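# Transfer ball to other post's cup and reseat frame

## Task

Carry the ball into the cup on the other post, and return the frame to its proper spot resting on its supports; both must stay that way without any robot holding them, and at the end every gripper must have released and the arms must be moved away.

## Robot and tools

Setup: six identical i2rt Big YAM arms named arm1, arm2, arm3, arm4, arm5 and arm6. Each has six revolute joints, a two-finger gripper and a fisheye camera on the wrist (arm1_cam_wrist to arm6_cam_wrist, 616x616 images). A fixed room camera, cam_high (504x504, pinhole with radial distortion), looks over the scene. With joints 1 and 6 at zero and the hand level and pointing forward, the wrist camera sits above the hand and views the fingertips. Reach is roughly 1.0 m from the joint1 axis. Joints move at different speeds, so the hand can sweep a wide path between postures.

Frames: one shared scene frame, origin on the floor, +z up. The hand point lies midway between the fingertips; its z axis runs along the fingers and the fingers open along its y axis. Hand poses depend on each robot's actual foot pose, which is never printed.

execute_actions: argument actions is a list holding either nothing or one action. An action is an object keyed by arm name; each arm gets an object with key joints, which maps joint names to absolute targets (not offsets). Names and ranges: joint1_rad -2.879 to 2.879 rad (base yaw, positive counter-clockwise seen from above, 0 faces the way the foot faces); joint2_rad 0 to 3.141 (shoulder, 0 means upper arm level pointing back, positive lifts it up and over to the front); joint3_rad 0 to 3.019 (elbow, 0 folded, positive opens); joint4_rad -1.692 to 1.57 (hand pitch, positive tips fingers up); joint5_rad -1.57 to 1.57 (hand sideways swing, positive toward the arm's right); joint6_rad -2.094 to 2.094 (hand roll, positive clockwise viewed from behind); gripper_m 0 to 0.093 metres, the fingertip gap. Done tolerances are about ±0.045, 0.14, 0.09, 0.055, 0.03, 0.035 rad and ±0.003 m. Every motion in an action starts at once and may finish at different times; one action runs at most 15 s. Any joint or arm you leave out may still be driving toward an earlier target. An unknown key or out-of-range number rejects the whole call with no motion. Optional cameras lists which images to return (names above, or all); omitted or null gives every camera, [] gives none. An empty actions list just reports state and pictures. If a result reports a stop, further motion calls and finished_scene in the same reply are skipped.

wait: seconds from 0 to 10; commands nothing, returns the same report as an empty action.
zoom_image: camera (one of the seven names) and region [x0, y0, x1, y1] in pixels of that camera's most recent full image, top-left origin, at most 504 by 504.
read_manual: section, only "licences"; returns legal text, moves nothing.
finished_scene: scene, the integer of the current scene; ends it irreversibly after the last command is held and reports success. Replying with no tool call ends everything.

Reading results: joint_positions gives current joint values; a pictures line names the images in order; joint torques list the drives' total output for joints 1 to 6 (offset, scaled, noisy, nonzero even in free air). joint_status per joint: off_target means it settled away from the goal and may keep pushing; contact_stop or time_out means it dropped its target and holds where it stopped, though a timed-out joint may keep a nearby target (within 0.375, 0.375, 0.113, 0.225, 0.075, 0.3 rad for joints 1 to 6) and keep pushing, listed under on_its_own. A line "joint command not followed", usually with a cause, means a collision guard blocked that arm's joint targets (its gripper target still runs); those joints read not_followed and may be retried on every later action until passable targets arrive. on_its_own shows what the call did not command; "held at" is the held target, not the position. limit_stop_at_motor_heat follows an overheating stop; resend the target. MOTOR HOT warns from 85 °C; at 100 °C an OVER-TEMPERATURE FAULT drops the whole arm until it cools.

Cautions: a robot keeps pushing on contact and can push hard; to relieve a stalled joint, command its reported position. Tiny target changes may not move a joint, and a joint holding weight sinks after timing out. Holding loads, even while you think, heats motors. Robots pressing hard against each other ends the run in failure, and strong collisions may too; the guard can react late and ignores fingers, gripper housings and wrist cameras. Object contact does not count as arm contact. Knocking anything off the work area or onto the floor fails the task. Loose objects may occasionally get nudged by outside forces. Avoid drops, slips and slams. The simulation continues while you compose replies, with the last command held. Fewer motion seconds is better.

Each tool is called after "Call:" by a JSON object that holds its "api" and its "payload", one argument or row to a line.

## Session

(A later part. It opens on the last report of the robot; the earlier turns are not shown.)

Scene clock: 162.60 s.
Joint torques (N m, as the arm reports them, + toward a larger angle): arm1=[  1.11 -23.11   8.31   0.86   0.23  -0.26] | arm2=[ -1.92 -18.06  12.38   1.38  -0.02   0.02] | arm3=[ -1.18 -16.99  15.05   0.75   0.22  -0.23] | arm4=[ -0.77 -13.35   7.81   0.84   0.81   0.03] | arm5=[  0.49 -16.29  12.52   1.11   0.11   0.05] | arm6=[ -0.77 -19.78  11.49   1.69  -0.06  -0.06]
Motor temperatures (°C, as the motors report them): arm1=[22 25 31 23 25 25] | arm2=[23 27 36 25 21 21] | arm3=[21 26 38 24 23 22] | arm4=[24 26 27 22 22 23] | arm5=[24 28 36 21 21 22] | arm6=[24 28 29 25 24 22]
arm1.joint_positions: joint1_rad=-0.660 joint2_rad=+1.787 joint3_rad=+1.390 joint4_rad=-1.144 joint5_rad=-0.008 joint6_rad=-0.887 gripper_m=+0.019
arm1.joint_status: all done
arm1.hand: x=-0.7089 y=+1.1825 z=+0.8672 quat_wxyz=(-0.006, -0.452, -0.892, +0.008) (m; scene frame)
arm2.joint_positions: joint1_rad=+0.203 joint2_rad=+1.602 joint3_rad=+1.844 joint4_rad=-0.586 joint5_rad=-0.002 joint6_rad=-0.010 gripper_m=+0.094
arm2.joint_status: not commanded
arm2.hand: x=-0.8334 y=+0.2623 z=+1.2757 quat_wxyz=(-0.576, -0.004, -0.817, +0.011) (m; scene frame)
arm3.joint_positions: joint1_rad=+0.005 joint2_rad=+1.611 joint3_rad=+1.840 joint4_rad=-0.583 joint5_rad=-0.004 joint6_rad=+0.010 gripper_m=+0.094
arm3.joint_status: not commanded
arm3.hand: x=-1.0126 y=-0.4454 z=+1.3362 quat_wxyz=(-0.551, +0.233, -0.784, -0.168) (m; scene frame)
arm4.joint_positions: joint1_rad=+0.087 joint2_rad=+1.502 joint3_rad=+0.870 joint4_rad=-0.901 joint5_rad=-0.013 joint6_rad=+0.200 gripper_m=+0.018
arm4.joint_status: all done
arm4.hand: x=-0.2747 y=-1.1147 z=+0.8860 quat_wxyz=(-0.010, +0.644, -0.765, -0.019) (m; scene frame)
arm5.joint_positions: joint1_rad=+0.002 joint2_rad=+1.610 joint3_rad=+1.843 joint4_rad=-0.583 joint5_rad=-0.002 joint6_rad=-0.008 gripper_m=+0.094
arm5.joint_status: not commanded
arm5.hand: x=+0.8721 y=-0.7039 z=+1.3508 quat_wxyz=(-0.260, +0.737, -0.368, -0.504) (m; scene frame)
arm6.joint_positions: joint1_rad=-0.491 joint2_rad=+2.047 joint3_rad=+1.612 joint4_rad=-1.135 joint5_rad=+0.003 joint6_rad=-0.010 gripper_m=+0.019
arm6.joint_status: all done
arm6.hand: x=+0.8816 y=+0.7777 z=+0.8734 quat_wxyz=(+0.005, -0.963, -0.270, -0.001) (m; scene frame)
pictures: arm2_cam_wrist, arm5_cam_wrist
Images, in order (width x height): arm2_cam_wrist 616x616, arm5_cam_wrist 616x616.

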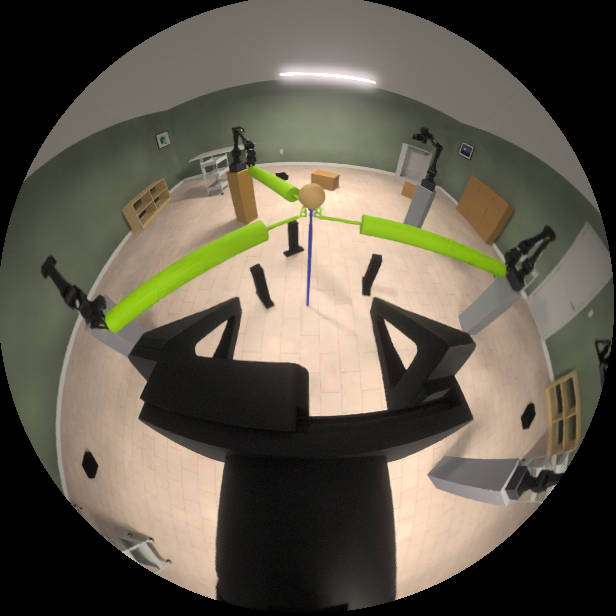

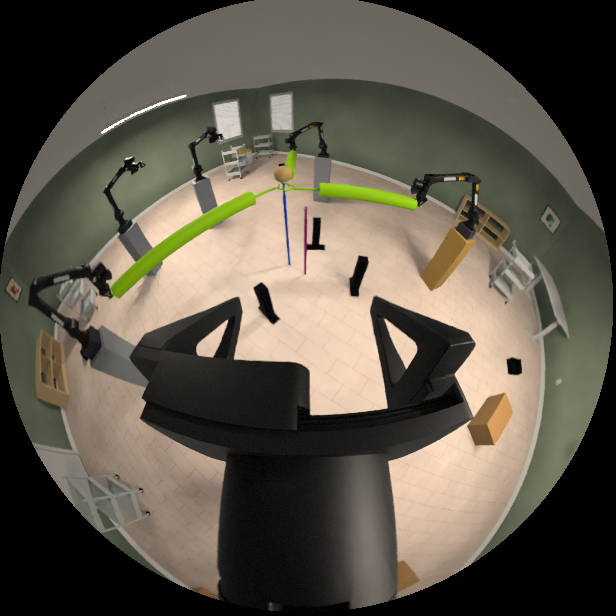

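Call:
{"api": "execute_actions", "payload": {
  "actions": [
    {"arm1":{"joints":{"joint2_rad":1.815,"joint3_rad":1.37,"joint4_rad":-1.065}},"arm4":{"joints":{"joint2_rad":1.55,"joint3_rad":0.83,"joint4_rad":-0.81}},"arm6":{"joints":{"joint1_rad":-0.48,"joint2_rad":2.07,"joint3_rad":1.597,"joint4_rad":-1.035}}}
  ],
  "cameras": []
}}

Call:
{"api": "execute_actions", "payload": {
  "actions": [
    {"arm1":{"joints":{"joint1_rad":-0.56,"joint2_rad":1.78,"joint3_rad":1.335,"joint4_rad":-1.055,"joint6_rad":-0.78}},"arm4":{"joints":{"joint1_rad":-0.068,"joint3_rad":0.845,"joint6_rad":0.045}},"arm6":{"joints":{"joint1_rad":-0.425,"joint2_rad":1.962,"joint3_rad":1.413,"joint4_rad":-0.955,"joint6_rad":0.05}}}
  ],
  "cameras": ["arm2_cam_wrist"]
}}

Call:
{"api": "execute_actions", "payload": {
  "actions": [
    {"arm1":{"joints":{"joint1_rad":-0.347,"joint3_rad":1.328,"joint6_rad":-0.565}},"arm4":{"joints":{"joint1_rad":-0.338,"joint2_rad":1.62,"joint3_rad":0.94,"joint4_rad":-0.84,"joint6_rad":-0.225}},"arm6":{"joints":{"joint1_rad":-0.292,"joint2_rad":1.785,"joint3_rad":1.115,"joint4_rad":-0.842,"joint6_rad":0.184}}}
  ],
  "cameras": []
}}

Call:
{"api": "execute_actions", "payload": {
  "actions": [
    {"arm1":{"joints":{"joint1_rad":-0.15,"joint2_rad":1.845,"joint3_rad":1.43,"joint4_rad":-1.09,"joint6_rad":-0.368}},"arm4":{"joints":{"joint1_rad":-0.556,"joint2_rad":1.722,"joint3_rad":1.082,"joint4_rad":-0.878,"joint6_rad":-0.444}},"arm6":{"joints":{"joint1_rad":-0.108,"joint2_rad":1.645,"joint3_rad":0.903,"joint4_rad":-0.776,"joint6_rad":0.369}}}
  ],
  "cameras": []
}}

Call:
{"api": "execute_actions", "payload": {
  "actions": [
    {"arm1":{"joints":{"joint1_rad":-0.024,"joint2_rad":1.912,"joint3_rad":1.538,"joint4_rad":-1.127,"joint6_rad":-0.242}},"arm4":{"joints":{"joint1_rad":-0.685,"joint2_rad":1.815,"joint3_rad":1.222,"joint4_rad":-0.923,"joint6_rad":-0.572}},"arm6":{"joints":{"joint1_rad":0.064,"joint2_rad":1.566,"joint3_rad":0.797,"joint4_rad":-0.75,"joint6_rad":0.54}}}
  ],
  "cameras": ["cam_high","arm1_cam_wrist","arm4_cam_wrist","arm6_cam_wrist"]
}}

Scene clock: 181.20 s.
Joint torques (N m, as the arm reports them, + toward a larger angle): arm1=[  0.71 -24.96   7.78   0.46   0.29  -0.27] | arm2=[ -1.77 -17.63  12.58   1.4   -0.06   0.08] | arm3=[ -1.21 -17.02  15.05   0.76   0.22  -0.23] | arm4=[ -0.73 -13.89   6.71   0.55   0.75   0.04] | arm5=[ -0.27 -16.49  12.47   1.22   0.1    0.04] | arm6=[  0.27 -21.4   10.43   0.68   0.02  -0.03]
Motor temperatures (°C, as the motors report them): arm1=[22 25 30 23 25 25] | arm2=[23 27 37 25 21 21] | arm3=[21 27 39 24 23 22] | arm4=[24 26 27 22 22 23] | arm5=[24 28 37 21 21 22] | arm6=[24 28 28 25 24 22]
arm1.joint_positions: joint1_rad=-0.660 joint2_rad=+1.859 joint3_rad=+1.357 joint4_rad=-1.059 joint5_rad=-0.008 joint6_rad=-0.887 gripper_m=+0.019
arm1.joint_status: all done
arm1.hand: x=-0.7093 y=+1.1805 z=+0.8191 quat_wxyz=(-0.004, -0.452, -0.892, -0.003) (m; scene frame)
arm2.joint_positions: joint1_rad=+0.203 joint2_rad=+1.602 joint3_rad=+1.844 joint4_rad=-0.586 joint5_rad=-0.002 joint6_rad=-0.010 gripper_m=+0.094
arm2.joint_status: not commanded
arm2.hand: x=-0.8334 y=+0.2623 z=+1.2757 quat_wxyz=(-0.576, -0.004, -0.817, +0.011) (m; scene frame)
arm3.joint_positions: joint1_rad=+0.005 joint2_rad=+1.611 joint3_rad=+1.840 joint4_rad=-0.583 joint5_rad=-0.004 joint6_rad=+0.010 gripper_m=+0.094
arm3.joint_status: not commanded
arm3.hand: x=-1.0126 y=-0.4454 z=+1.3362 quat_wxyz=(-0.551, +0.233, -0.784, -0.168) (m; scene frame)
arm4.joint_positions: joint1_rad=+0.087 joint2_rad=+1.572 joint3_rad=+0.833 joint4_rad=-0.808 joint5_rad=-0.012 joint6_rad=+0.200 gripper_m=+0.018
arm4.joint_status: all done
arm4.hand: x=-0.2742 y=-1.1170 z=+0.8505 quat_wxyz=(-0.006, +0.644, -0.765, -0.013) (m; scene frame)
arm5.joint_positions: joint1_rad=+0.002 joint2_rad=+1.610 joint3_rad=+1.843 joint4_rad=-0.583 joint5_rad=-0.002 joint6_rad=-0.008 gripper_m=+0.094
arm5.joint_status: not commanded
arm5.hand: x=+0.8721 y=-0.7039 z=+1.3508 quat_wxyz=(-0.260, +0.737, -0.368, -0.504) (m; scene frame)
arm6.joint_positions: joint1_rad=-0.488 joint2_rad=+2.109 joint3_rad=+1.582 joint4_rad=-1.048 joint5_rad=+0.001 joint6_rad=-0.010 gripper_m=+0.019
arm6.joint_status: all done
arm6.hand: x=+0.8823 y=+0.7757 z=+0.8269 quat_wxyz=(+0.004, -0.963, -0.271, -0.004) (m; scene frame)
pictures: none
No camera images: the call's "cameras" was empty. Leave "cameras" out to get every camera's image.

Scene clock: 182.17 s.
Joint torques (N m, as the arm reports them, + toward a larger angle): arm1=[  0.61 -23.93   7.86   0.1    0.24  -0.19] | arm2=[ -1.79 -17.68  12.51   1.44  -0.03   0.05] | arm3=[ -1.19 -17.02  15.05   0.76   0.22  -0.23] | arm4=[ -0.47 -14.12   7.82   0.49   0.55  -0.06] | arm5=[  0.39 -16.52  12.5    1.06   0.09   0.04] | arm6=[ -0.25 -19.41   9.95   1.03   0.03   0.01]
Motor temperatures (°C, as the motors report them): arm1=[22 25 30 23 25 25] | arm2=[23 27 37 25 21 21] | arm3=[21 27 39 24 23 22] | arm4=[24 26 27 22 22 23] | arm5=[24 28 37 21 21 22] | arm6=[24 28 28 25 24 22]
arm1.joint_positions: joint1_rad=-0.547 joint2_rad=+1.827 joint3_rad=+1.323 joint4_rad=-1.047 joint5_rad=-0.006 joint6_rad=-0.777 gripper_m=+0.019
arm1.joint_status: all done
arm1.hand: x=-0.6493 y=+1.1778 z=+0.8240 quat_wxyz=(-0.005, -0.451, -0.893, +0.002) (m; scene frame)
arm2.joint_positions: joint1_rad=+0.203 joint2_rad=+1.602 joint3_rad=+1.844 joint4_rad=-0.586 joint5_rad=-0.002 joint6_rad=-0.010 gripper_m=+0.094
arm2.joint_status: not commanded
arm2.hand: x=-0.8334 y=+0.2623 z=+1.2757 quat_wxyz=(-0.576, -0.004, -0.817, +0.011) (m; scene frame)
arm3.joint_positions: joint1_rad=+0.005 joint2_rad=+1.611 joint3_rad=+1.840 joint4_rad=-0.583 joint5_rad=-0.004 joint6_rad=+0.010 gripper_m=+0.094
arm3.joint_status: not commanded
arm3.hand: x=-1.0126 y=-0.4454 z=+1.3362 quat_wxyz=(-0.551, +0.233, -0.784, -0.168) (m; scene frame)
arm4.joint_positions: joint1_rad=-0.070 joint2_rad=+1.572 joint3_rad=+0.833 joint4_rad=-0.807 joint5_rad=-0.009 joint6_rad=+0.051 gripper_m=+0.018
arm4.joint_status: all done
arm4.hand: x=-0.2144 y=-1.1196 z=+0.8508 quat_wxyz=(-0.010, +0.641, -0.768, -0.012) (m; scene frame)
arm5.joint_positions: joint1_rad=+0.002 joint2_rad=+1.610 joint3_rad=+1.843 joint4_rad=-0.583 joint5_rad=-0.002 joint6_rad=-0.008 gripper_m=+0.094
arm5.joint_status: not commanded
arm5.hand: x=+0.8721 y=-0.7039 z=+1.3508 quat_wxyz=(-0.260, +0.737, -0.368, -0.504) (m; scene frame)
arm6.joint_positions: joint1_rad=-0.427 joint2_rad=+2.001 joint3_rad=+1.399 joint4_rad=-0.974 joint5_rad=+0.001 joint6_rad=+0.047 gripper_m=+0.019
arm6.joint_status: all done
arm6.hand: x=+0.9417 y=+0.7723 z=+0.8284 quat_wxyz=(+0.005, -0.962, -0.273, -0.004) (m; scene frame)
pictures: arm2_cam_wrist
Images, in order (width x height): arm2_cam_wrist 616x616.

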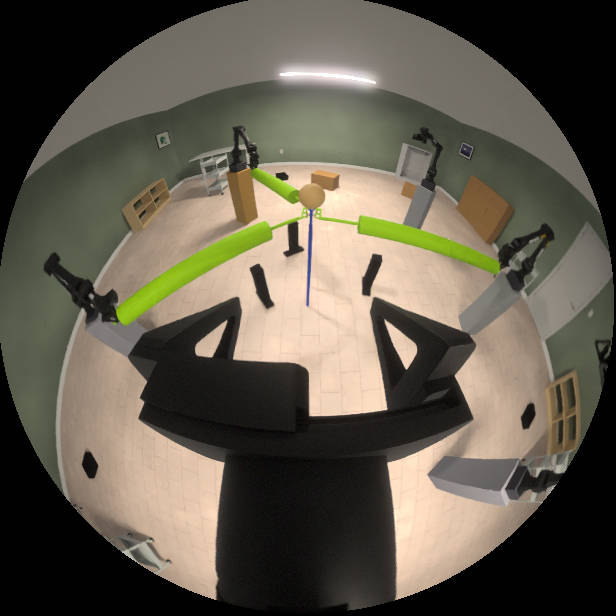

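Scene clock: 183.30 s.
Joint torques (N m, as the arm reports them, + toward a larger angle): arm1=[  0.79 -24.18   7.62   0.3    0.09  -0.19] | arm2=[ -2.07 -17.32  12.45   1.48  -0.01   0.03] | arm3=[ -1.19 -17.01  15.04   0.75   0.22  -0.24] | arm4=[ -0.39 -15.59   9.34  -0.21   0.33  -0.07] | arm5=[ -0.07 -16.14  12.47   1.16   0.1    0.06] | arm6=[  0.34 -14.37   9.08   0.52   0.18  -0.18]
Motor temperatures (°C, as the motors report them): arm1=[22 25 30 23 25 25] | arm2=[23 27 37 25 21 21] | arm3=[21 27 39 24 23 22] | arm4=[24 26 27 22 22 23] | arm5=[24 28 37 21 21 22] | arm6=[24 28 28 25 24 22]
arm1.joint_positions: joint1_rad=-0.335 joint2_rad=+1.827 joint3_rad=+1.317 joint4_rad=-1.045 joint5_rad=-0.003 joint6_rad=-0.557 gripper_m=+0.019
arm1.joint_status: all done
arm1.hand: x=-0.5395 y=+1.1761 z=+0.8225 quat_wxyz=(-0.004, -0.454, -0.891, -0.001) (m; scene frame)
arm2.joint_positions: joint1_rad=+0.203 joint2_rad=+1.602 joint3_rad=+1.844 joint4_rad=-0.586 joint5_rad=-0.002 joint6_rad=-0.010 gripper_m=+0.094
arm2.joint_status: not commanded
arm2.hand: x=-0.8334 y=+0.2623 z=+1.2757 quat_wxyz=(-0.576, -0.004, -0.817, +0.011) (m; scene frame)
arm3.joint_positions: joint1_rad=+0.005 joint2_rad=+1.611 joint3_rad=+1.840 joint4_rad=-0.583 joint5_rad=-0.004 joint6_rad=+0.010 gripper_m=+0.094
arm3.joint_status: not commanded
arm3.hand: x=-1.0126 y=-0.4454 z=+1.3362 quat_wxyz=(-0.551, +0.233, -0.784, -0.168) (m; scene frame)
arm4.joint_positions: joint1_rad=-0.340 joint2_rad=+1.645 joint3_rad=+0.907 joint4_rad=-0.822 joint5_rad=-0.005 joint6_rad=-0.217 gripper_m=+0.018
arm4.joint_status: all done
arm4.hand: x=-0.1060 y=-1.1238 z=+0.8456 quat_wxyz=(-0.008, +0.640, -0.768, -0.005) (m; scene frame)
arm5.joint_positions: joint1_rad=+0.002 joint2_rad=+1.610 joint3_rad=+1.843 joint4_rad=-0.583 joint5_rad=-0.002 joint6_rad=-0.008 gripper_m=+0.094
arm5.joint_status: not commanded
arm5.hand: x=+0.8721 y=-0.7039 z=+1.3508 quat_wxyz=(-0.260, +0.737, -0.368, -0.504) (m; scene frame)
arm6.joint_positions: joint1_rad=-0.289 joint2_rad=+1.809 joint3_rad=+1.103 joint4_rad=-0.850 joint5_rad=-0.001 joint6_rad=+0.196 gripper_m=+0.019
arm6.joint_status: all done
arm6.hand: x=+1.0512 y=+0.7678 z=+0.8332 quat_wxyz=(+0.000, -0.963, -0.268, +0.005) (m; scene frame)
pictures: none
No camera images: the call's "cameras" was empty. Leave "cameras" out to get every camera's image.

Scene clock: 184.40 s.
Joint torques (N m, as the arm reports them, + toward a larger angle): arm1=[  1.2  -23.67   9.96  -0.21   0.04  -0.24] | arm2=[ -2.38 -17.5   12.45   1.34  -0.02   0.07] | arm3=[ -1.2  -17.01  15.06   0.76   0.22  -0.23] | arm4=[ -0.23 -18.04   9.47  -0.19   0.27  -0.08] | arm5=[  0.47 -16.1   12.55   1.16   0.1    0.04] | arm6=[ -0.02 -11.7    8.94   0.09   0.14  -0.2 ]
Motor temperatures (°C, as the motors report them): arm1=[22 25 30 23 25 25] | arm2=[23 27 37 25 21 21] | arm3=[21 27 39 24 23 22] | arm4=[24 26 27 22 22 23] | arm5=[24 28 37 21 21 22] | arm6=[24 28 27 25 24 22]
arm1.joint_positions: joint1_rad=-0.139 joint2_rad=+1.879 joint3_rad=+1.388 joint4_rad=-1.071 joint5_rad=-0.001 joint6_rad=-0.360 gripper_m=+0.019
arm1.joint_status: all done
arm1.hand: x=-0.4343 y=+1.1740 z=+0.8204 quat_wxyz=(-0.002, -0.455, -0.891, -0.004) (m; scene frame)
arm2.joint_positions: joint1_rad=+0.203 joint2_rad=+1.602 joint3_rad=+1.844 joint4_rad=-0.586 joint5_rad=-0.002 joint6_rad=-0.010 gripper_m=+0.094
arm2.joint_status: not commanded
arm2.hand: x=-0.8334 y=+0.2623 z=+1.2757 quat_wxyz=(-0.576, -0.004, -0.817, +0.011) (m; scene frame)
arm3.joint_positions: joint1_rad=+0.005 joint2_rad=+1.611 joint3_rad=+1.840 joint4_rad=-0.583 joint5_rad=-0.004 joint6_rad=+0.010 gripper_m=+0.094
arm3.joint_status: not commanded
arm3.hand: x=-1.0126 y=-0.4454 z=+1.3362 quat_wxyz=(-0.551, +0.233, -0.784, -0.168) (m; scene frame)
arm4.joint_positions: joint1_rad=-0.561 joint2_rad=+1.750 joint3_rad=+1.051 joint4_rad=-0.860 joint5_rad=-0.004 joint6_rad=-0.436 gripper_m=+0.018
arm4.joint_status: all done
arm4.hand: x=+0.0001 y=-1.1275 z=+0.8454 quat_wxyz=(-0.009, +0.639, -0.769, -0.004) (m; scene frame)
arm5.joint_positions: joint1_rad=+0.002 joint2_rad=+1.610 joint3_rad=+1.843 joint4_rad=-0.583 joint5_rad=-0.002 joint6_rad=-0.008 gripper_m=+0.094
arm5.joint_status: not commanded
arm5.hand: x=+0.8721 y=-0.7039 z=+1.3508 quat_wxyz=(-0.260, +0.737, -0.368, -0.504) (m; scene frame)
arm6.joint_positions: joint1_rad=-0.105 joint2_rad=+1.666 joint3_rad=+0.889 joint4_rad=-0.776 joint5_rad=+0.001 joint6_rad=+0.379 gripper_m=+0.019
arm6.joint_status: all done
arm6.hand: x=+1.1565 y=+0.7651 z=+0.8318 quat_wxyz=(-0.002, -0.963, -0.268, +0.006) (m; scene frame)
pictures: none
No camera images: the call's "cameras" was empty. Leave "cameras" out to get every camera's image.

Scene clock: 185.37 s.
Joint torques (N m, as the arm reports them, + toward a larger angle): arm1=[  1.71 -26.22  10.36  -0.1   -0.02  -0.17] | arm2=[ -1.84 -17.21  12.49   1.45  -0.01   0.06] | arm3=[ -1.18 -17.01  15.05   0.75   0.22  -0.24] | arm4=[ -0.29 -19.67  10.3   -0.49   0.19  -0.09] | arm5=[  0.03 -16.54  12.48   1.1    0.11   0.07] | arm6=[ -0.57 -11.22   8.2    0.33  -0.01  -0.15]
Motor temperatures (°C, as the motors report them): arm1=[22 25 30 23 25 25] | arm2=[23 27 37 25 21 21] | arm3=[21 27 39 24 23 22] | arm4=[24 26 27 22 22 23] | arm5=[24 28 37 21 21 22] | arm6=[24 28 27 25 24 22]
arm1.joint_positions: joint1_rad=-0.013 joint2_rad=+1.950 joint3_rad=+1.491 joint4_rad=-1.108 joint5_rad=+0.000 joint6_rad=-0.237 gripper_m=+0.019
arm1.joint_status: all done
arm1.hand: x=-0.3592 y=+1.1703 z=+0.8178 quat_wxyz=(+0.000, -0.453, -0.891, -0.006) (m; scene frame)
arm2.joint_positions: joint1_rad=+0.203 joint2_rad=+1.602 joint3_rad=+1.844 joint4_rad=-0.586 joint5_rad=-0.002 joint6_rad=-0.010 gripper_m=+0.094
arm2.joint_status: not commanded
arm2.hand: x=-0.8334 y=+0.2623 z=+1.2757 quat_wxyz=(-0.576, -0.004, -0.817, +0.011) (m; scene frame)
arm3.joint_positions: joint1_rad=+0.005 joint2_rad=+1.611 joint3_rad=+1.840 joint4_rad=-0.583 joint5_rad=-0.004 joint6_rad=+0.010 gripper_m=+0.094
arm3.joint_status: not commanded
arm3.hand: x=-1.0126 y=-0.4454 z=+1.3362 quat_wxyz=(-0.551, +0.233, -0.784, -0.168) (m; scene frame)
arm4.joint_positions: joint1_rad=-0.687 joint2_rad=+1.843 joint3_rad=+1.180 joint4_rad=-0.899 joint5_rad=-0.003 joint6_rad=-0.562 gripper_m=+0.018
arm4.joint_status: all done
arm4.hand: x=+0.0721 y=-1.1335 z=+0.8423 quat_wxyz=(-0.008, +0.639, -0.769, -0.003) (m; scene frame)
arm5.joint_positions: joint1_rad=+0.002 joint2_rad=+1.610 joint3_rad=+1.843 joint4_rad=-0.583 joint5_rad=-0.002 joint6_rad=-0.008 gripper_m=+0.094
arm5.joint_status: not commanded
arm5.hand: x=+0.8721 y=-0.7039 z=+1.3508 quat_wxyz=(-0.260, +0.737, -0.368, -0.504) (m; scene frame)
arm6.joint_positions: joint1_rad=+0.066 joint2_rad=+1.587 joint3_rad=+0.787 joint4_rad=-0.748 joint5_rad=+0.004 joint6_rad=+0.546 gripper_m=+0.019
arm6.joint_status: all done
arm6.hand: x=+1.2301 y=+0.7593 z=+0.8328 quat_wxyz=(-0.004, -0.963, -0.270, +0.008) (m; scene frame)
pictures: arm1_cam_wrist, arm4_cam_wrist, arm6_cam_wrist, cam_high
Images, in order (width x height): arm1_cam_wrist 616x616, arm4_cam_wrist 616x616, arm6_cam_wrist 616x616, cam_high 504x504.

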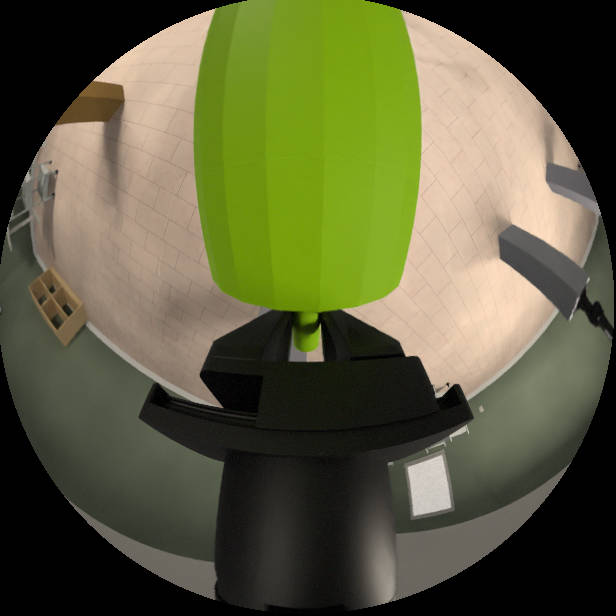

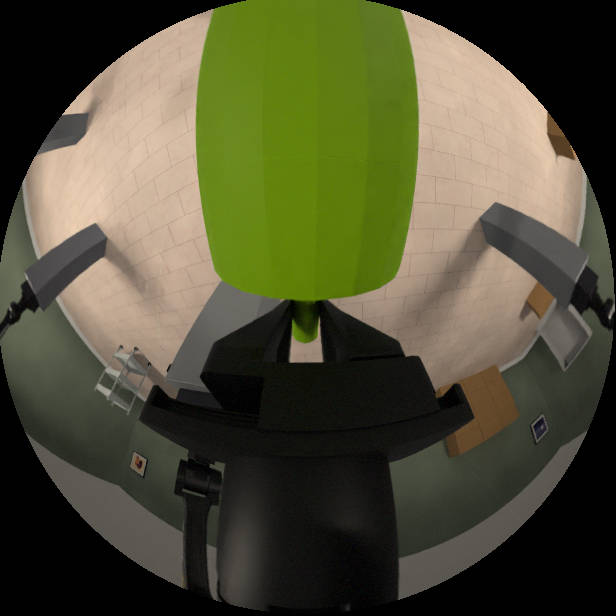

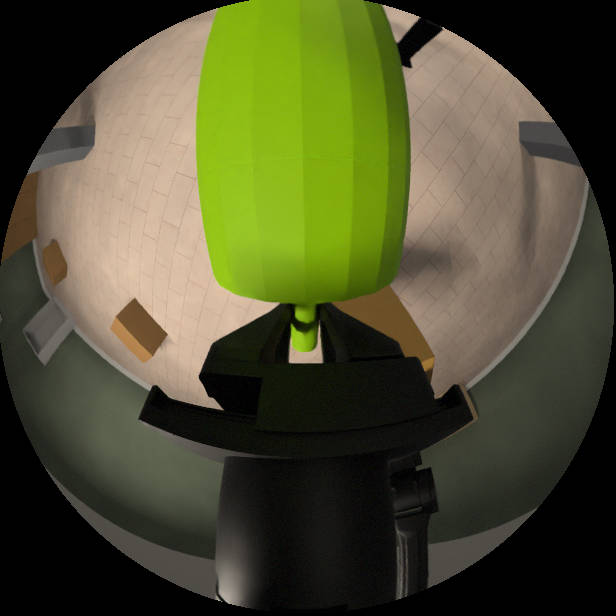

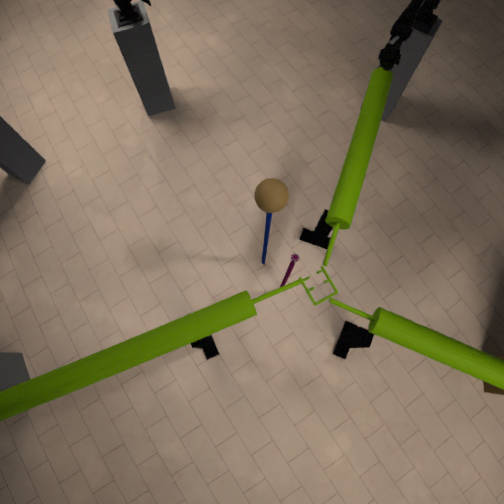

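Call:
{"api": "execute_actions", "payload": {
  "actions": [
    {"arm1":{"joints":{"joint1_rad":-0.035,"joint2_rad":2.108,"joint3_rad":1.415,"joint4_rad":-0.815,"joint6_rad":-0.25}},"arm4":{"joints":{"joint1_rad":-0.692,"joint2_rad":2.08,"joint3_rad":1.148,"joint4_rad":-0.59}},"arm6":{"joints":{"joint2_rad":1.95,"joint3_rad":0.752,"joint4_rad":-0.33,"joint6_rad":0.532}}}
  ],
  "cameras": []
}}

Call:
{"api": "execute_actions", "payload": {
  "actions": [
    {"arm1":{"joints":{"joint2_rad":2.405,"joint3_rad":1.476,"joint4_rad":-0.567}},"arm4":{"joints":{"joint2_rad":2.438,"joint3_rad":1.252,"joint4_rad":-0.333}},"arm6":{"joints":{"joint2_rad":2.412,"joint3_rad":0.89,"joint4_rad":-0.005}}}
  ],
  "cameras": []
}}

Call:
{"api": "execute_actions", "payload": {
  "actions": [
    {"arm1":{"joints":{"joint2_rad":2.588,"joint3_rad":1.567,"joint4_rad":-0.481}},"arm4":{"joints":{"joint2_rad":2.64,"joint3_rad":1.363,"joint4_rad":-0.256}},"arm6":{"joints":{"joint2_rad":2.642,"joint3_rad":1.027,"joint4_rad":0.08}}}
  ],
  "cameras": ["cam_high"]
}}

Scene clock: 192.87 s.
Joint torques (N m, as the arm reports them, + toward a larger angle): arm1=[  0.89 -28.33   6.66   0.55   0.03  -0.27] | arm2=[ -1.78 -17.4   12.4    1.44  -0.01   0.05] | arm3=[ -1.18 -17.04  15.05   0.75   0.22  -0.23] | arm4=[ -1.21 -22.46   5.49   0.7    0.26  -0.08] | arm5=[ -0.05 -16.53  12.58   1.12   0.12   0.04] | arm6=[ -0.23 -12.41   3.62   0.58   0.04  -0.21]
Motor temperatures (°C, as the motors report them): arm1=[22 25 31 23 25 25] | arm2=[23 27 38 25 21 21] | arm3=[21 27 39 24 23 22] | arm4=[24 27 27 22 22 23] | arm5=[24 28 37 21 21 22] | arm6=[24 28 27 25 24 22]
arm1.joint_positions: joint1_rad=-0.020 joint2_rad=+2.161 joint3_rad=+1.404 joint4_rad=-0.812 joint5_rad=-0.002 joint6_rad=-0.239 gripper_m=+0.019
arm1.joint_status: all done
arm1.hand: x=-0.3626 y=+1.1718 z=+0.6749 quat_wxyz=(+0.000, -0.456, -0.890, -0.007) (m; scene frame)
arm2.joint_positions: joint1_rad=+0.203 joint2_rad=+1.602 joint3_rad=+1.844 joint4_rad=-0.586 joint5_rad=-0.002 joint6_rad=-0.010 gripper_m=+0.094
arm2.joint_status: not commanded
arm2.hand: x=-0.8334 y=+0.2623 z=+1.2757 quat_wxyz=(-0.576, -0.004, -0.817, +0.011) (m; scene frame)
arm3.joint_positions: joint1_rad=+0.005 joint2_rad=+1.611 joint3_rad=+1.840 joint4_rad=-0.583 joint5_rad=-0.004 joint6_rad=+0.010 gripper_m=+0.094
arm3.joint_status: not commanded
arm3.hand: x=-1.0126 y=-0.4454 z=+1.3362 quat_wxyz=(-0.551, +0.233, -0.784, -0.168) (m; scene frame)
arm4.joint_positions: joint1_rad=-0.683 joint2_rad=+2.123 joint3_rad=+1.146 joint4_rad=-0.594 joint5_rad=-0.004 joint6_rad=-0.562 gripper_m=+0.018
arm4.joint_status: all done
arm4.hand: x=+0.0710 y=-1.1313 z=+0.7009 quat_wxyz=(-0.004, +0.641, -0.768, -0.003) (m; scene frame)
arm5.joint_positions: joint1_rad=+0.002 joint2_rad=+1.610 joint3_rad=+1.843 joint4_rad=-0.583 joint5_rad=-0.002 joint6_rad=-0.008 gripper_m=+0.094
arm5.joint_status: not commanded
arm5.hand: x=+0.8721 y=-0.7039 z=+1.3508 quat_wxyz=(-0.260, +0.737, -0.368, -0.504) (m; scene frame)
arm6.joint_positions: joint1_rad=+0.062 joint2_rad=+1.973 joint3_rad=+0.754 joint4_rad=-0.336 joint5_rad=+0.005 joint6_rad=+0.546 gripper_m=+0.019
arm6.joint_status: all done
arm6.hand: x=+1.2286 y=+0.7607 z=+0.6925 quat_wxyz=(-0.001, -0.963, -0.268, +0.005) (m; scene frame)
pictures: none
No camera images: the call's "cameras" was empty. Leave "cameras" out to get every camera's image.

Scene clock: 194.00 s.
Joint torques (N m, as the arm reports them, + toward a larger angle): arm1=[  2.3  -29.42   5.72   0.17   0.08  -0.16] | arm2=[ -2.02 -17.62  12.58   1.41  -0.01   0.01] | arm3=[ -1.2  -17.    15.04   0.76   0.22  -0.23] | arm4=[ -1.37 -22.73   4.32   0.53   0.27  -0.07] | arm5=[  0.19 -15.62  12.68   1.06   0.13   0.04] | arm6=[  0.75 -13.87   0.85   0.45  -0.2   -0.19]
Motor temperatures (°C, as the motors report them): arm1=[22 25 31 23 25 25] | arm2=[23 27 38 25 21 21] | arm3=[21 27 39 24 23 22] | arm4=[24 27 27 22 22 23] | arm5=[24 28 37 21 21 22] | arm6=[24 27 26 25 24 22]
arm1.joint_positions: joint1_rad=-0.032 joint2_rad=+2.459 joint3_rad=+1.458 joint4_rad=-0.557 joint5_rad=-0.003 joint6_rad=-0.247 gripper_m=+0.019
arm1.joint_status: all done
arm1.hand: x=-0.3680 y=+1.1705 z=+0.5249 quat_wxyz=(-0.005, -0.458, -0.889, -0.003) (m; scene frame)
arm2.joint_positions: joint1_rad=+0.203 joint2_rad=+1.602 joint3_rad=+1.844 joint4_rad=-0.586 joint5_rad=-0.002 joint6_rad=-0.010 gripper_m=+0.094
arm2.joint_status: not commanded
arm2.hand: x=-0.8334 y=+0.2623 z=+1.2757 quat_wxyz=(-0.576, -0.004, -0.817, +0.011) (m; scene frame)
arm3.joint_positions: joint1_rad=+0.005 joint2_rad=+1.611 joint3_rad=+1.840 joint4_rad=-0.583 joint5_rad=-0.004 joint6_rad=+0.010 gripper_m=+0.094
arm3.joint_status: not commanded
arm3.hand: x=-1.0126 y=-0.4454 z=+1.3362 quat_wxyz=(-0.551, +0.233, -0.784, -0.168) (m; scene frame)
arm4.joint_positions: joint1_rad=-0.681 joint2_rad=+2.472 joint3_rad=+1.239 joint4_rad=-0.333 joint5_rad=-0.004 joint6_rad=-0.564 gripper_m=+0.018
arm4.joint_status: all done
arm4.hand: x=+0.0688 y=-1.1325 z=+0.5521 quat_wxyz=(-0.006, +0.642, -0.767, -0.003) (m; scene frame)
arm5.joint_positions: joint1_rad=+0.002 joint2_rad=+1.610 joint3_rad=+1.843 joint4_rad=-0.583 joint5_rad=-0.002 joint6_rad=-0.008 gripper_m=+0.094
arm5.joint_status: not commanded
arm5.hand: x=+0.8721 y=-0.7039 z=+1.3508 quat_wxyz=(-0.260, +0.737, -0.368, -0.504) (m; scene frame)
arm6.joint_positions: joint1_rad=+0.057 joint2_rad=+2.427 joint3_rad=+0.889 joint4_rad=-0.008 joint5_rad=+0.009 joint6_rad=+0.545 gripper_m=+0.019
arm6.joint_status: all done
arm6.hand: x=+1.2255 y=+0.7603 z=+0.5444 quat_wxyz=(-0.003, -0.964, -0.266, +0.010) (m; scene frame)
pictures: none
No camera images: the call's "cameras" was empty. Leave "cameras" out to get every camera's image.

Scene clock: 195.00 s.
Joint torques (N m, as the arm reports them, + toward a larger angle): arm1=[  1.56 -29.51   4.99   0.32   0.04  -0.17] | arm2=[ -2.3  -17.77  12.53   1.29   0.     0.07] | arm3=[ -1.18 -17.01  15.04   0.75   0.22  -0.24] | arm4=[ -1.06 -23.11   2.95   0.5    0.4   -0.07] | arm5=[ -0.59 -16.02  12.6    1.13   0.09   0.08] | arm6=[ -0.04 -14.56  -0.35   0.55  -0.23  -0.16]
Motor temperatures (°C, as the motors report them): arm1=[22 25 31 23 25 25] | arm2=[23 27 38 25 21 21] | arm3=[21 27 39 24 23 22] | arm4=[24 27 27 22 22 23] | arm5=[24 28 37 21 21 22] | arm6=[24 27 26 25 24 22]
arm1.joint_positions: joint1_rad=-0.032 joint2_rad=+2.632 joint3_rad=+1.550 joint4_rad=-0.476 joint5_rad=-0.002 joint6_rad=-0.248 gripper_m=+0.019
arm1.joint_status: all done
arm1.hand: x=-0.3679 y=+1.1714 z=+0.4483 quat_wxyz=(-0.004, -0.457, -0.889, -0.003) (m; scene frame)
arm2.joint_positions: joint1_rad=+0.203 joint2_rad=+1.602 joint3_rad=+1.844 joint4_rad=-0.586 joint5_rad=-0.002 joint6_rad=-0.010 gripper_m=+0.094
arm2.joint_status: not commanded
arm2.hand: x=-0.8334 y=+0.2623 z=+1.2757 quat_wxyz=(-0.576, -0.004, -0.817, +0.011) (m; scene frame)
arm3.joint_positions: joint1_rad=+0.005 joint2_rad=+1.611 joint3_rad=+1.840 joint4_rad=-0.583 joint5_rad=-0.004 joint6_rad=+0.010 gripper_m=+0.094
arm3.joint_status: not commanded
arm3.hand: x=-1.0126 y=-0.4454 z=+1.3362 quat_wxyz=(-0.551, +0.233, -0.784, -0.168) (m; scene frame)
arm4.joint_positions: joint1_rad=-0.684 joint2_rad=+2.670 joint3_rad=+1.361 joint4_rad=-0.256 joint5_rad=-0.007 joint6_rad=-0.565 gripper_m=+0.018
arm4.joint_status: all done
arm4.hand: x=+0.0709 y=-1.1314 z=+0.4733 quat_wxyz=(-0.006, +0.641, -0.767, -0.004) (m; scene frame)
arm5.joint_positions: joint1_rad=+0.002 joint2_rad=+1.610 joint3_rad=+1.843 joint4_rad=-0.583 joint5_rad=-0.002 joint6_rad=-0.008 gripper_m=+0.094
arm5.joint_status: not commanded
arm5.hand: x=+0.8721 y=-0.7039 z=+1.3508 quat_wxyz=(-0.260, +0.737, -0.368, -0.504) (m; scene frame)
arm6.joint_positions: joint1_rad=+0.059 joint2_rad=+2.661 joint3_rad=+1.030 joint4_rad=+0.079 joint5_rad=+0.008 joint6_rad=+0.545 gripper_m=+0.019
arm6.joint_status: all done
arm6.hand: x=+1.2264 y=+0.7608 z=+0.4629 quat_wxyz=(-0.001, -0.964, -0.267, +0.008) (m; scene frame)
pictures: cam_high
Images, in order (width x height): cam_high 504x504.

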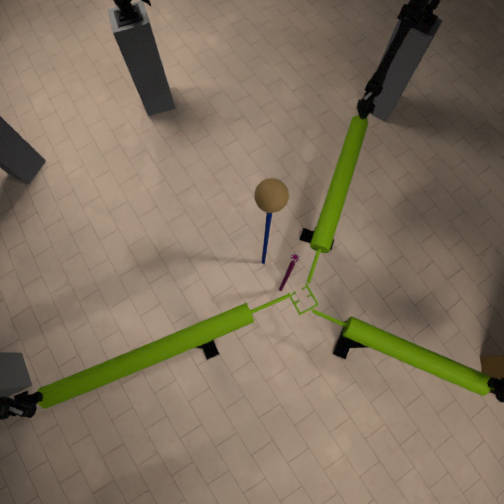

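Call:
{"api": "execute_actions", "payload": {
  "actions": [
    {"arm1":{"joints":{"joint1_rad":-0.02,"joint2_rad":2.63,"joint3_rad":1.59,"joint4_rad":-0.465}},"arm4":{"joints":{"joint1_rad":-0.697,"joint2_rad":2.685,"joint3_rad":1.394,"joint4_rad":-0.24}},"arm6":{"joints":{"joint1_rad":0.074,"joint2_rad":2.7,"joint3_rad":1.06,"joint4_rad":0.1}}}
  ],
  "cameras": []
}}

Scene clock: 197.70 s.
Joint torques (N m, as the arm reports them, + toward a larger angle): arm1=[  3.5  -27.42   5.67   0.77  -0.05  -0.11] | arm2=[ -1.97 -17.78  12.52   1.43  -0.01   0.04] | arm3=[ -1.23 -17.01  15.05   0.74   0.22  -0.24] | arm4=[ -1.36 -21.68   3.67   0.81   0.39  -0.06] | arm5=[  0.09 -16.15  12.52   1.03   0.13   0.01] | arm6=[  0.56 -13.79  -0.4    0.16  -0.12  -0.14]
Motor temperatures (°C, as the motors report them): arm1=[22 26 30 23 25 25] | arm2=[23 28 38 25 21 21] | arm3=[21 27 39 24 23 22] | arm4=[24 27 27 22 22 23] | arm5=[24 28 38 21 21 22] | arm6=[24 27 26 25 24 22]
arm1.joint_positions: joint1_rad=-0.030 joint2_rad=+2.652 joint3_rad=+1.563 joint4_rad=-0.469 joint5_rad=+0.001 joint6_rad=-0.248 gripper_m=+0.019
arm1.joint_status: all done
arm1.hand: x=-0.3667 y=+1.1717 z=+0.4399 quat_wxyz=(-0.003, -0.456, -0.890, -0.002) (m; scene frame)
arm2.joint_positions: joint1_rad=+0.203 joint2_rad=+1.602 joint3_rad=+1.844 joint4_rad=-0.586 joint5_rad=-0.002 joint6_rad=-0.010 gripper_m=+0.094
arm2.joint_status: not commanded
arm2.hand: x=-0.8334 y=+0.2623 z=+1.2757 quat_wxyz=(-0.576, -0.004, -0.817, +0.011) (m; scene frame)
arm3.joint_positions: joint1_rad=+0.005 joint2_rad=+1.611 joint3_rad=+1.840 joint4_rad=-0.583 joint5_rad=-0.004 joint6_rad=+0.010 gripper_m=+0.094
arm3.joint_status: not commanded
arm3.hand: x=-1.0126 y=-0.4454 z=+1.3362 quat_wxyz=(-0.551, +0.233, -0.784, -0.168) (m; scene frame)
arm4.joint_positions: joint1_rad=-0.684 joint2_rad=+2.699 joint3_rad=+1.382 joint4_rad=-0.248 joint5_rad=-0.006 joint6_rad=-0.565 gripper_m=+0.018
arm4.joint_status: all done
arm4.hand: x=+0.0711 y=-1.1312 z=+0.4617 quat_wxyz=(-0.006, +0.641, -0.767, -0.004) (m; scene frame)
arm5.joint_positions: joint1_rad=+0.002 joint2_rad=+1.610 joint3_rad=+1.843 joint4_rad=-0.583 joint5_rad=-0.002 joint6_rad=-0.008 gripper_m=+0.094
arm5.joint_status: not commanded
arm5.hand: x=+0.8721 y=-0.7039 z=+1.3508 quat_wxyz=(-0.260, +0.737, -0.368, -0.504) (m; scene frame)
arm6.joint_positions: joint1_rad=+0.062 joint2_rad=+2.708 joint3_rad=+1.061 joint4_rad=+0.097 joint5_rad=+0.008 joint6_rad=+0.545 gripper_m=+0.019
arm6.joint_status: all done
arm6.hand: x=+1.2275 y=+0.7608 z=+0.4458 quat_wxyz=(-0.001, -0.963, -0.268, +0.008) (m; scene frame)
pictures: none
No camera images: the call's "cameras" was empty. Leave "cameras" out to get every camera's image.

Call:
{"api": "execute_actions", "payload": {
  "actions": [
    {"arm1":{"joints":{"gripper_m":0.093}},"arm4":{"joints":{"gripper_m":0.093}},"arm6":{"joints":{"gripper_m":0.093}}}
  ],
  "cameras": []
}}

Call:
{"api": "execute_actions", "payload": {
  "actions": [
    {"arm1":{"joints":{"joint2_rad":2.3,"joint3_rad":1.38,"joint4_rad":-0.7}},"arm4":{"joints":{"joint2_rad":2.33,"joint3_rad":1.16,"joint4_rad":-0.45}},"arm6":{"joints":{"joint2_rad":2.27,"joint3_rad":0.78,"joint4_rad":-0.13}}}
  ],
  "cameras": ["cam_high","arm5_cam_wrist"]
}}

Call:
{"api": "finished_scene", "payload": {
  "scene": 1
}}

Scene clock: 206.80 s.
Joint torques (N m, as the arm reports them, + toward a larger angle): arm1=[  2.61 -28.12   5.77   0.88  -0.11  -0.17] | arm2=[ -1.92 -17.66  12.46   1.4   -0.02   0.05] | arm3=[ -1.2  -17.01  15.04   0.75   0.22  -0.23] | arm4=[ -1.07 -21.57   3.62   0.84   0.25  -0.06] | arm5=[  0.63 -16.11  12.46   1.04   0.09   0.04] | arm6=[  0.48 -14.48  -0.26   0.64   0.    -0.15]
Motor temperatures (°C, as the motors report them): arm1=[22 26 29 23 25 25] | arm2=[23 28 38 25 21 21] | arm3=[21 27 40 24 23 22] | arm4=[24 27 26 22 22 23] | arm5=[24 28 38 21 21 22] | arm6=[24 27 25 25 24 22]
arm1.joint_positions: joint1_rad=-0.030 joint2_rad=+2.652 joint3_rad=+1.564 joint4_rad=-0.469 joint5_rad=+0.001 joint6_rad=-0.248 gripper_m=+0.093
arm1.joint_status: all done
arm1.hand: x=-0.3665 y=+1.1713 z=+0.4400 quat_wxyz=(-0.004, -0.456, -0.890, -0.002) (m; scene frame)
arm2.joint_positions: joint1_rad=+0.203 joint2_rad=+1.602 joint3_rad=+1.844 joint4_rad=-0.586 joint5_rad=-0.002 joint6_rad=-0.010 gripper_m=+0.094
arm2.joint_status: not commanded
arm2.hand: x=-0.8334 y=+0.2623 z=+1.2757 quat_wxyz=(-0.576, -0.004, -0.817, +0.011) (m; scene frame)
arm3.joint_positions: joint1_rad=+0.005 joint2_rad=+1.611 joint3_rad=+1.840 joint4_rad=-0.583 joint5_rad=-0.004 joint6_rad=+0.010 gripper_m=+0.094
arm3.joint_status: not commanded
arm3.hand: x=-1.0126 y=-0.4454 z=+1.3362 quat_wxyz=(-0.551, +0.233, -0.784, -0.168) (m; scene frame)
arm4.joint_positions: joint1_rad=-0.687 joint2_rad=+2.699 joint3_rad=+1.382 joint4_rad=-0.248 joint5_rad=-0.004 joint6_rad=-0.565 gripper_m=+0.093
arm4.joint_status: all done
arm4.hand: x=+0.0728 y=-1.1323 z=+0.4620 quat_wxyz=(-0.007, +0.640, -0.768, -0.003) (m; scene frame)
arm5.joint_positions: joint1_rad=+0.002 joint2_rad=+1.610 joint3_rad=+1.843 joint4_rad=-0.583 joint5_rad=-0.002 joint6_rad=-0.008 gripper_m=+0.094
arm5.joint_status: not commanded
arm5.hand: x=+0.8721 y=-0.7039 z=+1.3508 quat_wxyz=(-0.260, +0.737, -0.368, -0.504) (m; scene frame)
arm6.joint_positions: joint1_rad=+0.065 joint2_rad=+2.708 joint3_rad=+1.061 joint4_rad=+0.097 joint5_rad=+0.004 joint6_rad=+0.543 gripper_m=+0.093
arm6.joint_status: all done
arm6.hand: x=+1.2293 y=+0.7599 z=+0.4458 quat_wxyz=(-0.003, -0.962, -0.272, +0.007) (m; scene frame)
pictures: none
No camera images: the call's "cameras" was empty. Leave "cameras" out to get every camera's image.

Scene clock: 208.17 s.
Joint torques (N m, as the arm reports them, + toward a larger angle): arm1=[  3.53 -24.08   5.06  -0.15  -0.06  -0.15] | arm2=[ -2.26 -18.09  12.55   1.47  -0.02   0.05] | arm3=[ -1.22 -17.01  15.05   0.74   0.22  -0.24] | arm4=[ -0.98 -17.94   3.93  -0.15   0.25  -0.06] | arm5=[ -0.14 -15.98  12.49   1.1    0.12   0.06] | arm6=[  1.08 -11.04   1.02  -0.25   0.01  -0.1 ]
Motor temperatures (°C, as the motors report them): arm1=[22 26 29 23 25 25] | arm2=[23 28 39 25 21 21] | arm3=[21 27 40 24 23 22] | arm4=[24 27 26 22 21 23] | arm5=[24 28 38 21 21 22] | arm6=[24 27 25 25 24 22]
arm1.joint_positions: joint1_rad=-0.030 joint2_rad=+2.303 joint3_rad=+1.371 joint4_rad=-0.686 joint5_rad=+0.001 joint6_rad=-0.248 gripper_m=+0.093
arm1.joint_status: all done
arm1.hand: x=-0.3771 y=+1.1945 z=+0.5905 quat_wxyz=(+0.019, -0.456, -0.890, -0.022) (m; scene frame)
arm2.joint_positions: joint1_rad=+0.203 joint2_rad=+1.602 joint3_rad=+1.844 joint4_rad=-0.586 joint5_rad=-0.002 joint6_rad=-0.010 gripper_m=+0.094
arm2.joint_status: not commanded
arm2.hand: x=-0.8334 y=+0.2623 z=+1.2757 quat_wxyz=(-0.576, -0.004, -0.817, +0.011) (m; scene frame)
arm3.joint_positions: joint1_rad=+0.005 joint2_rad=+1.611 joint3_rad=+1.840 joint4_rad=-0.583 joint5_rad=-0.004 joint6_rad=+0.010 gripper_m=+0.094
arm3.joint_status: not commanded
arm3.hand: x=-1.0126 y=-0.4454 z=+1.3362 quat_wxyz=(-0.551, +0.233, -0.784, -0.168) (m; scene frame)
arm4.joint_positions: joint1_rad=-0.687 joint2_rad=+2.320 joint3_rad=+1.161 joint4_rad=-0.435 joint5_rad=-0.004 joint6_rad=-0.565 gripper_m=+0.093
arm4.joint_status: all done
arm4.hand: x=+0.0625 y=-1.1435 z=+0.6117 quat_wxyz=(+0.008, +0.640, -0.768, -0.001) (m; scene frame)
arm5.joint_positions: joint1_rad=+0.002 joint2_rad=+1.610 joint3_rad=+1.843 joint4_rad=-0.583 joint5_rad=-0.002 joint6_rad=-0.008 gripper_m=+0.094
arm5.joint_status: not commanded
arm5.hand: x=+0.8721 y=-0.7039 z=+1.3508 quat_wxyz=(-0.260, +0.737, -0.368, -0.504) (m; scene frame)
arm6.joint_positions: joint1_rad=+0.065 joint2_rad=+2.262 joint3_rad=+0.783 joint4_rad=-0.124 joint5_rad=+0.004 joint6_rad=+0.542 gripper_m=+0.093
arm6.joint_status: all done
arm6.hand: x=+1.2417 y=+0.7832 z=+0.5977 quat_wxyz=(+0.017, -0.962, -0.272, -0.011) (m; scene frame)
pictures: arm5_cam_wrist, cam_high
Images, in order (width x height): arm5_cam_wrist 616x616, cam_high 504x504.

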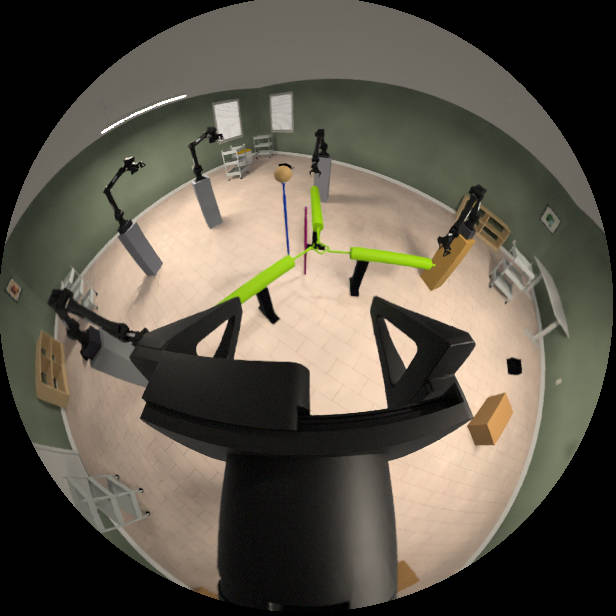

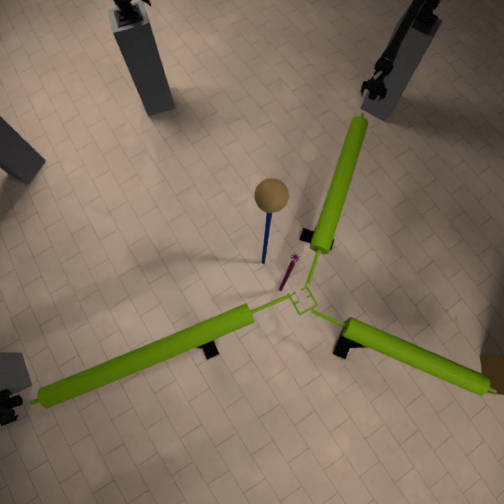

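The scene is finished: the task was done.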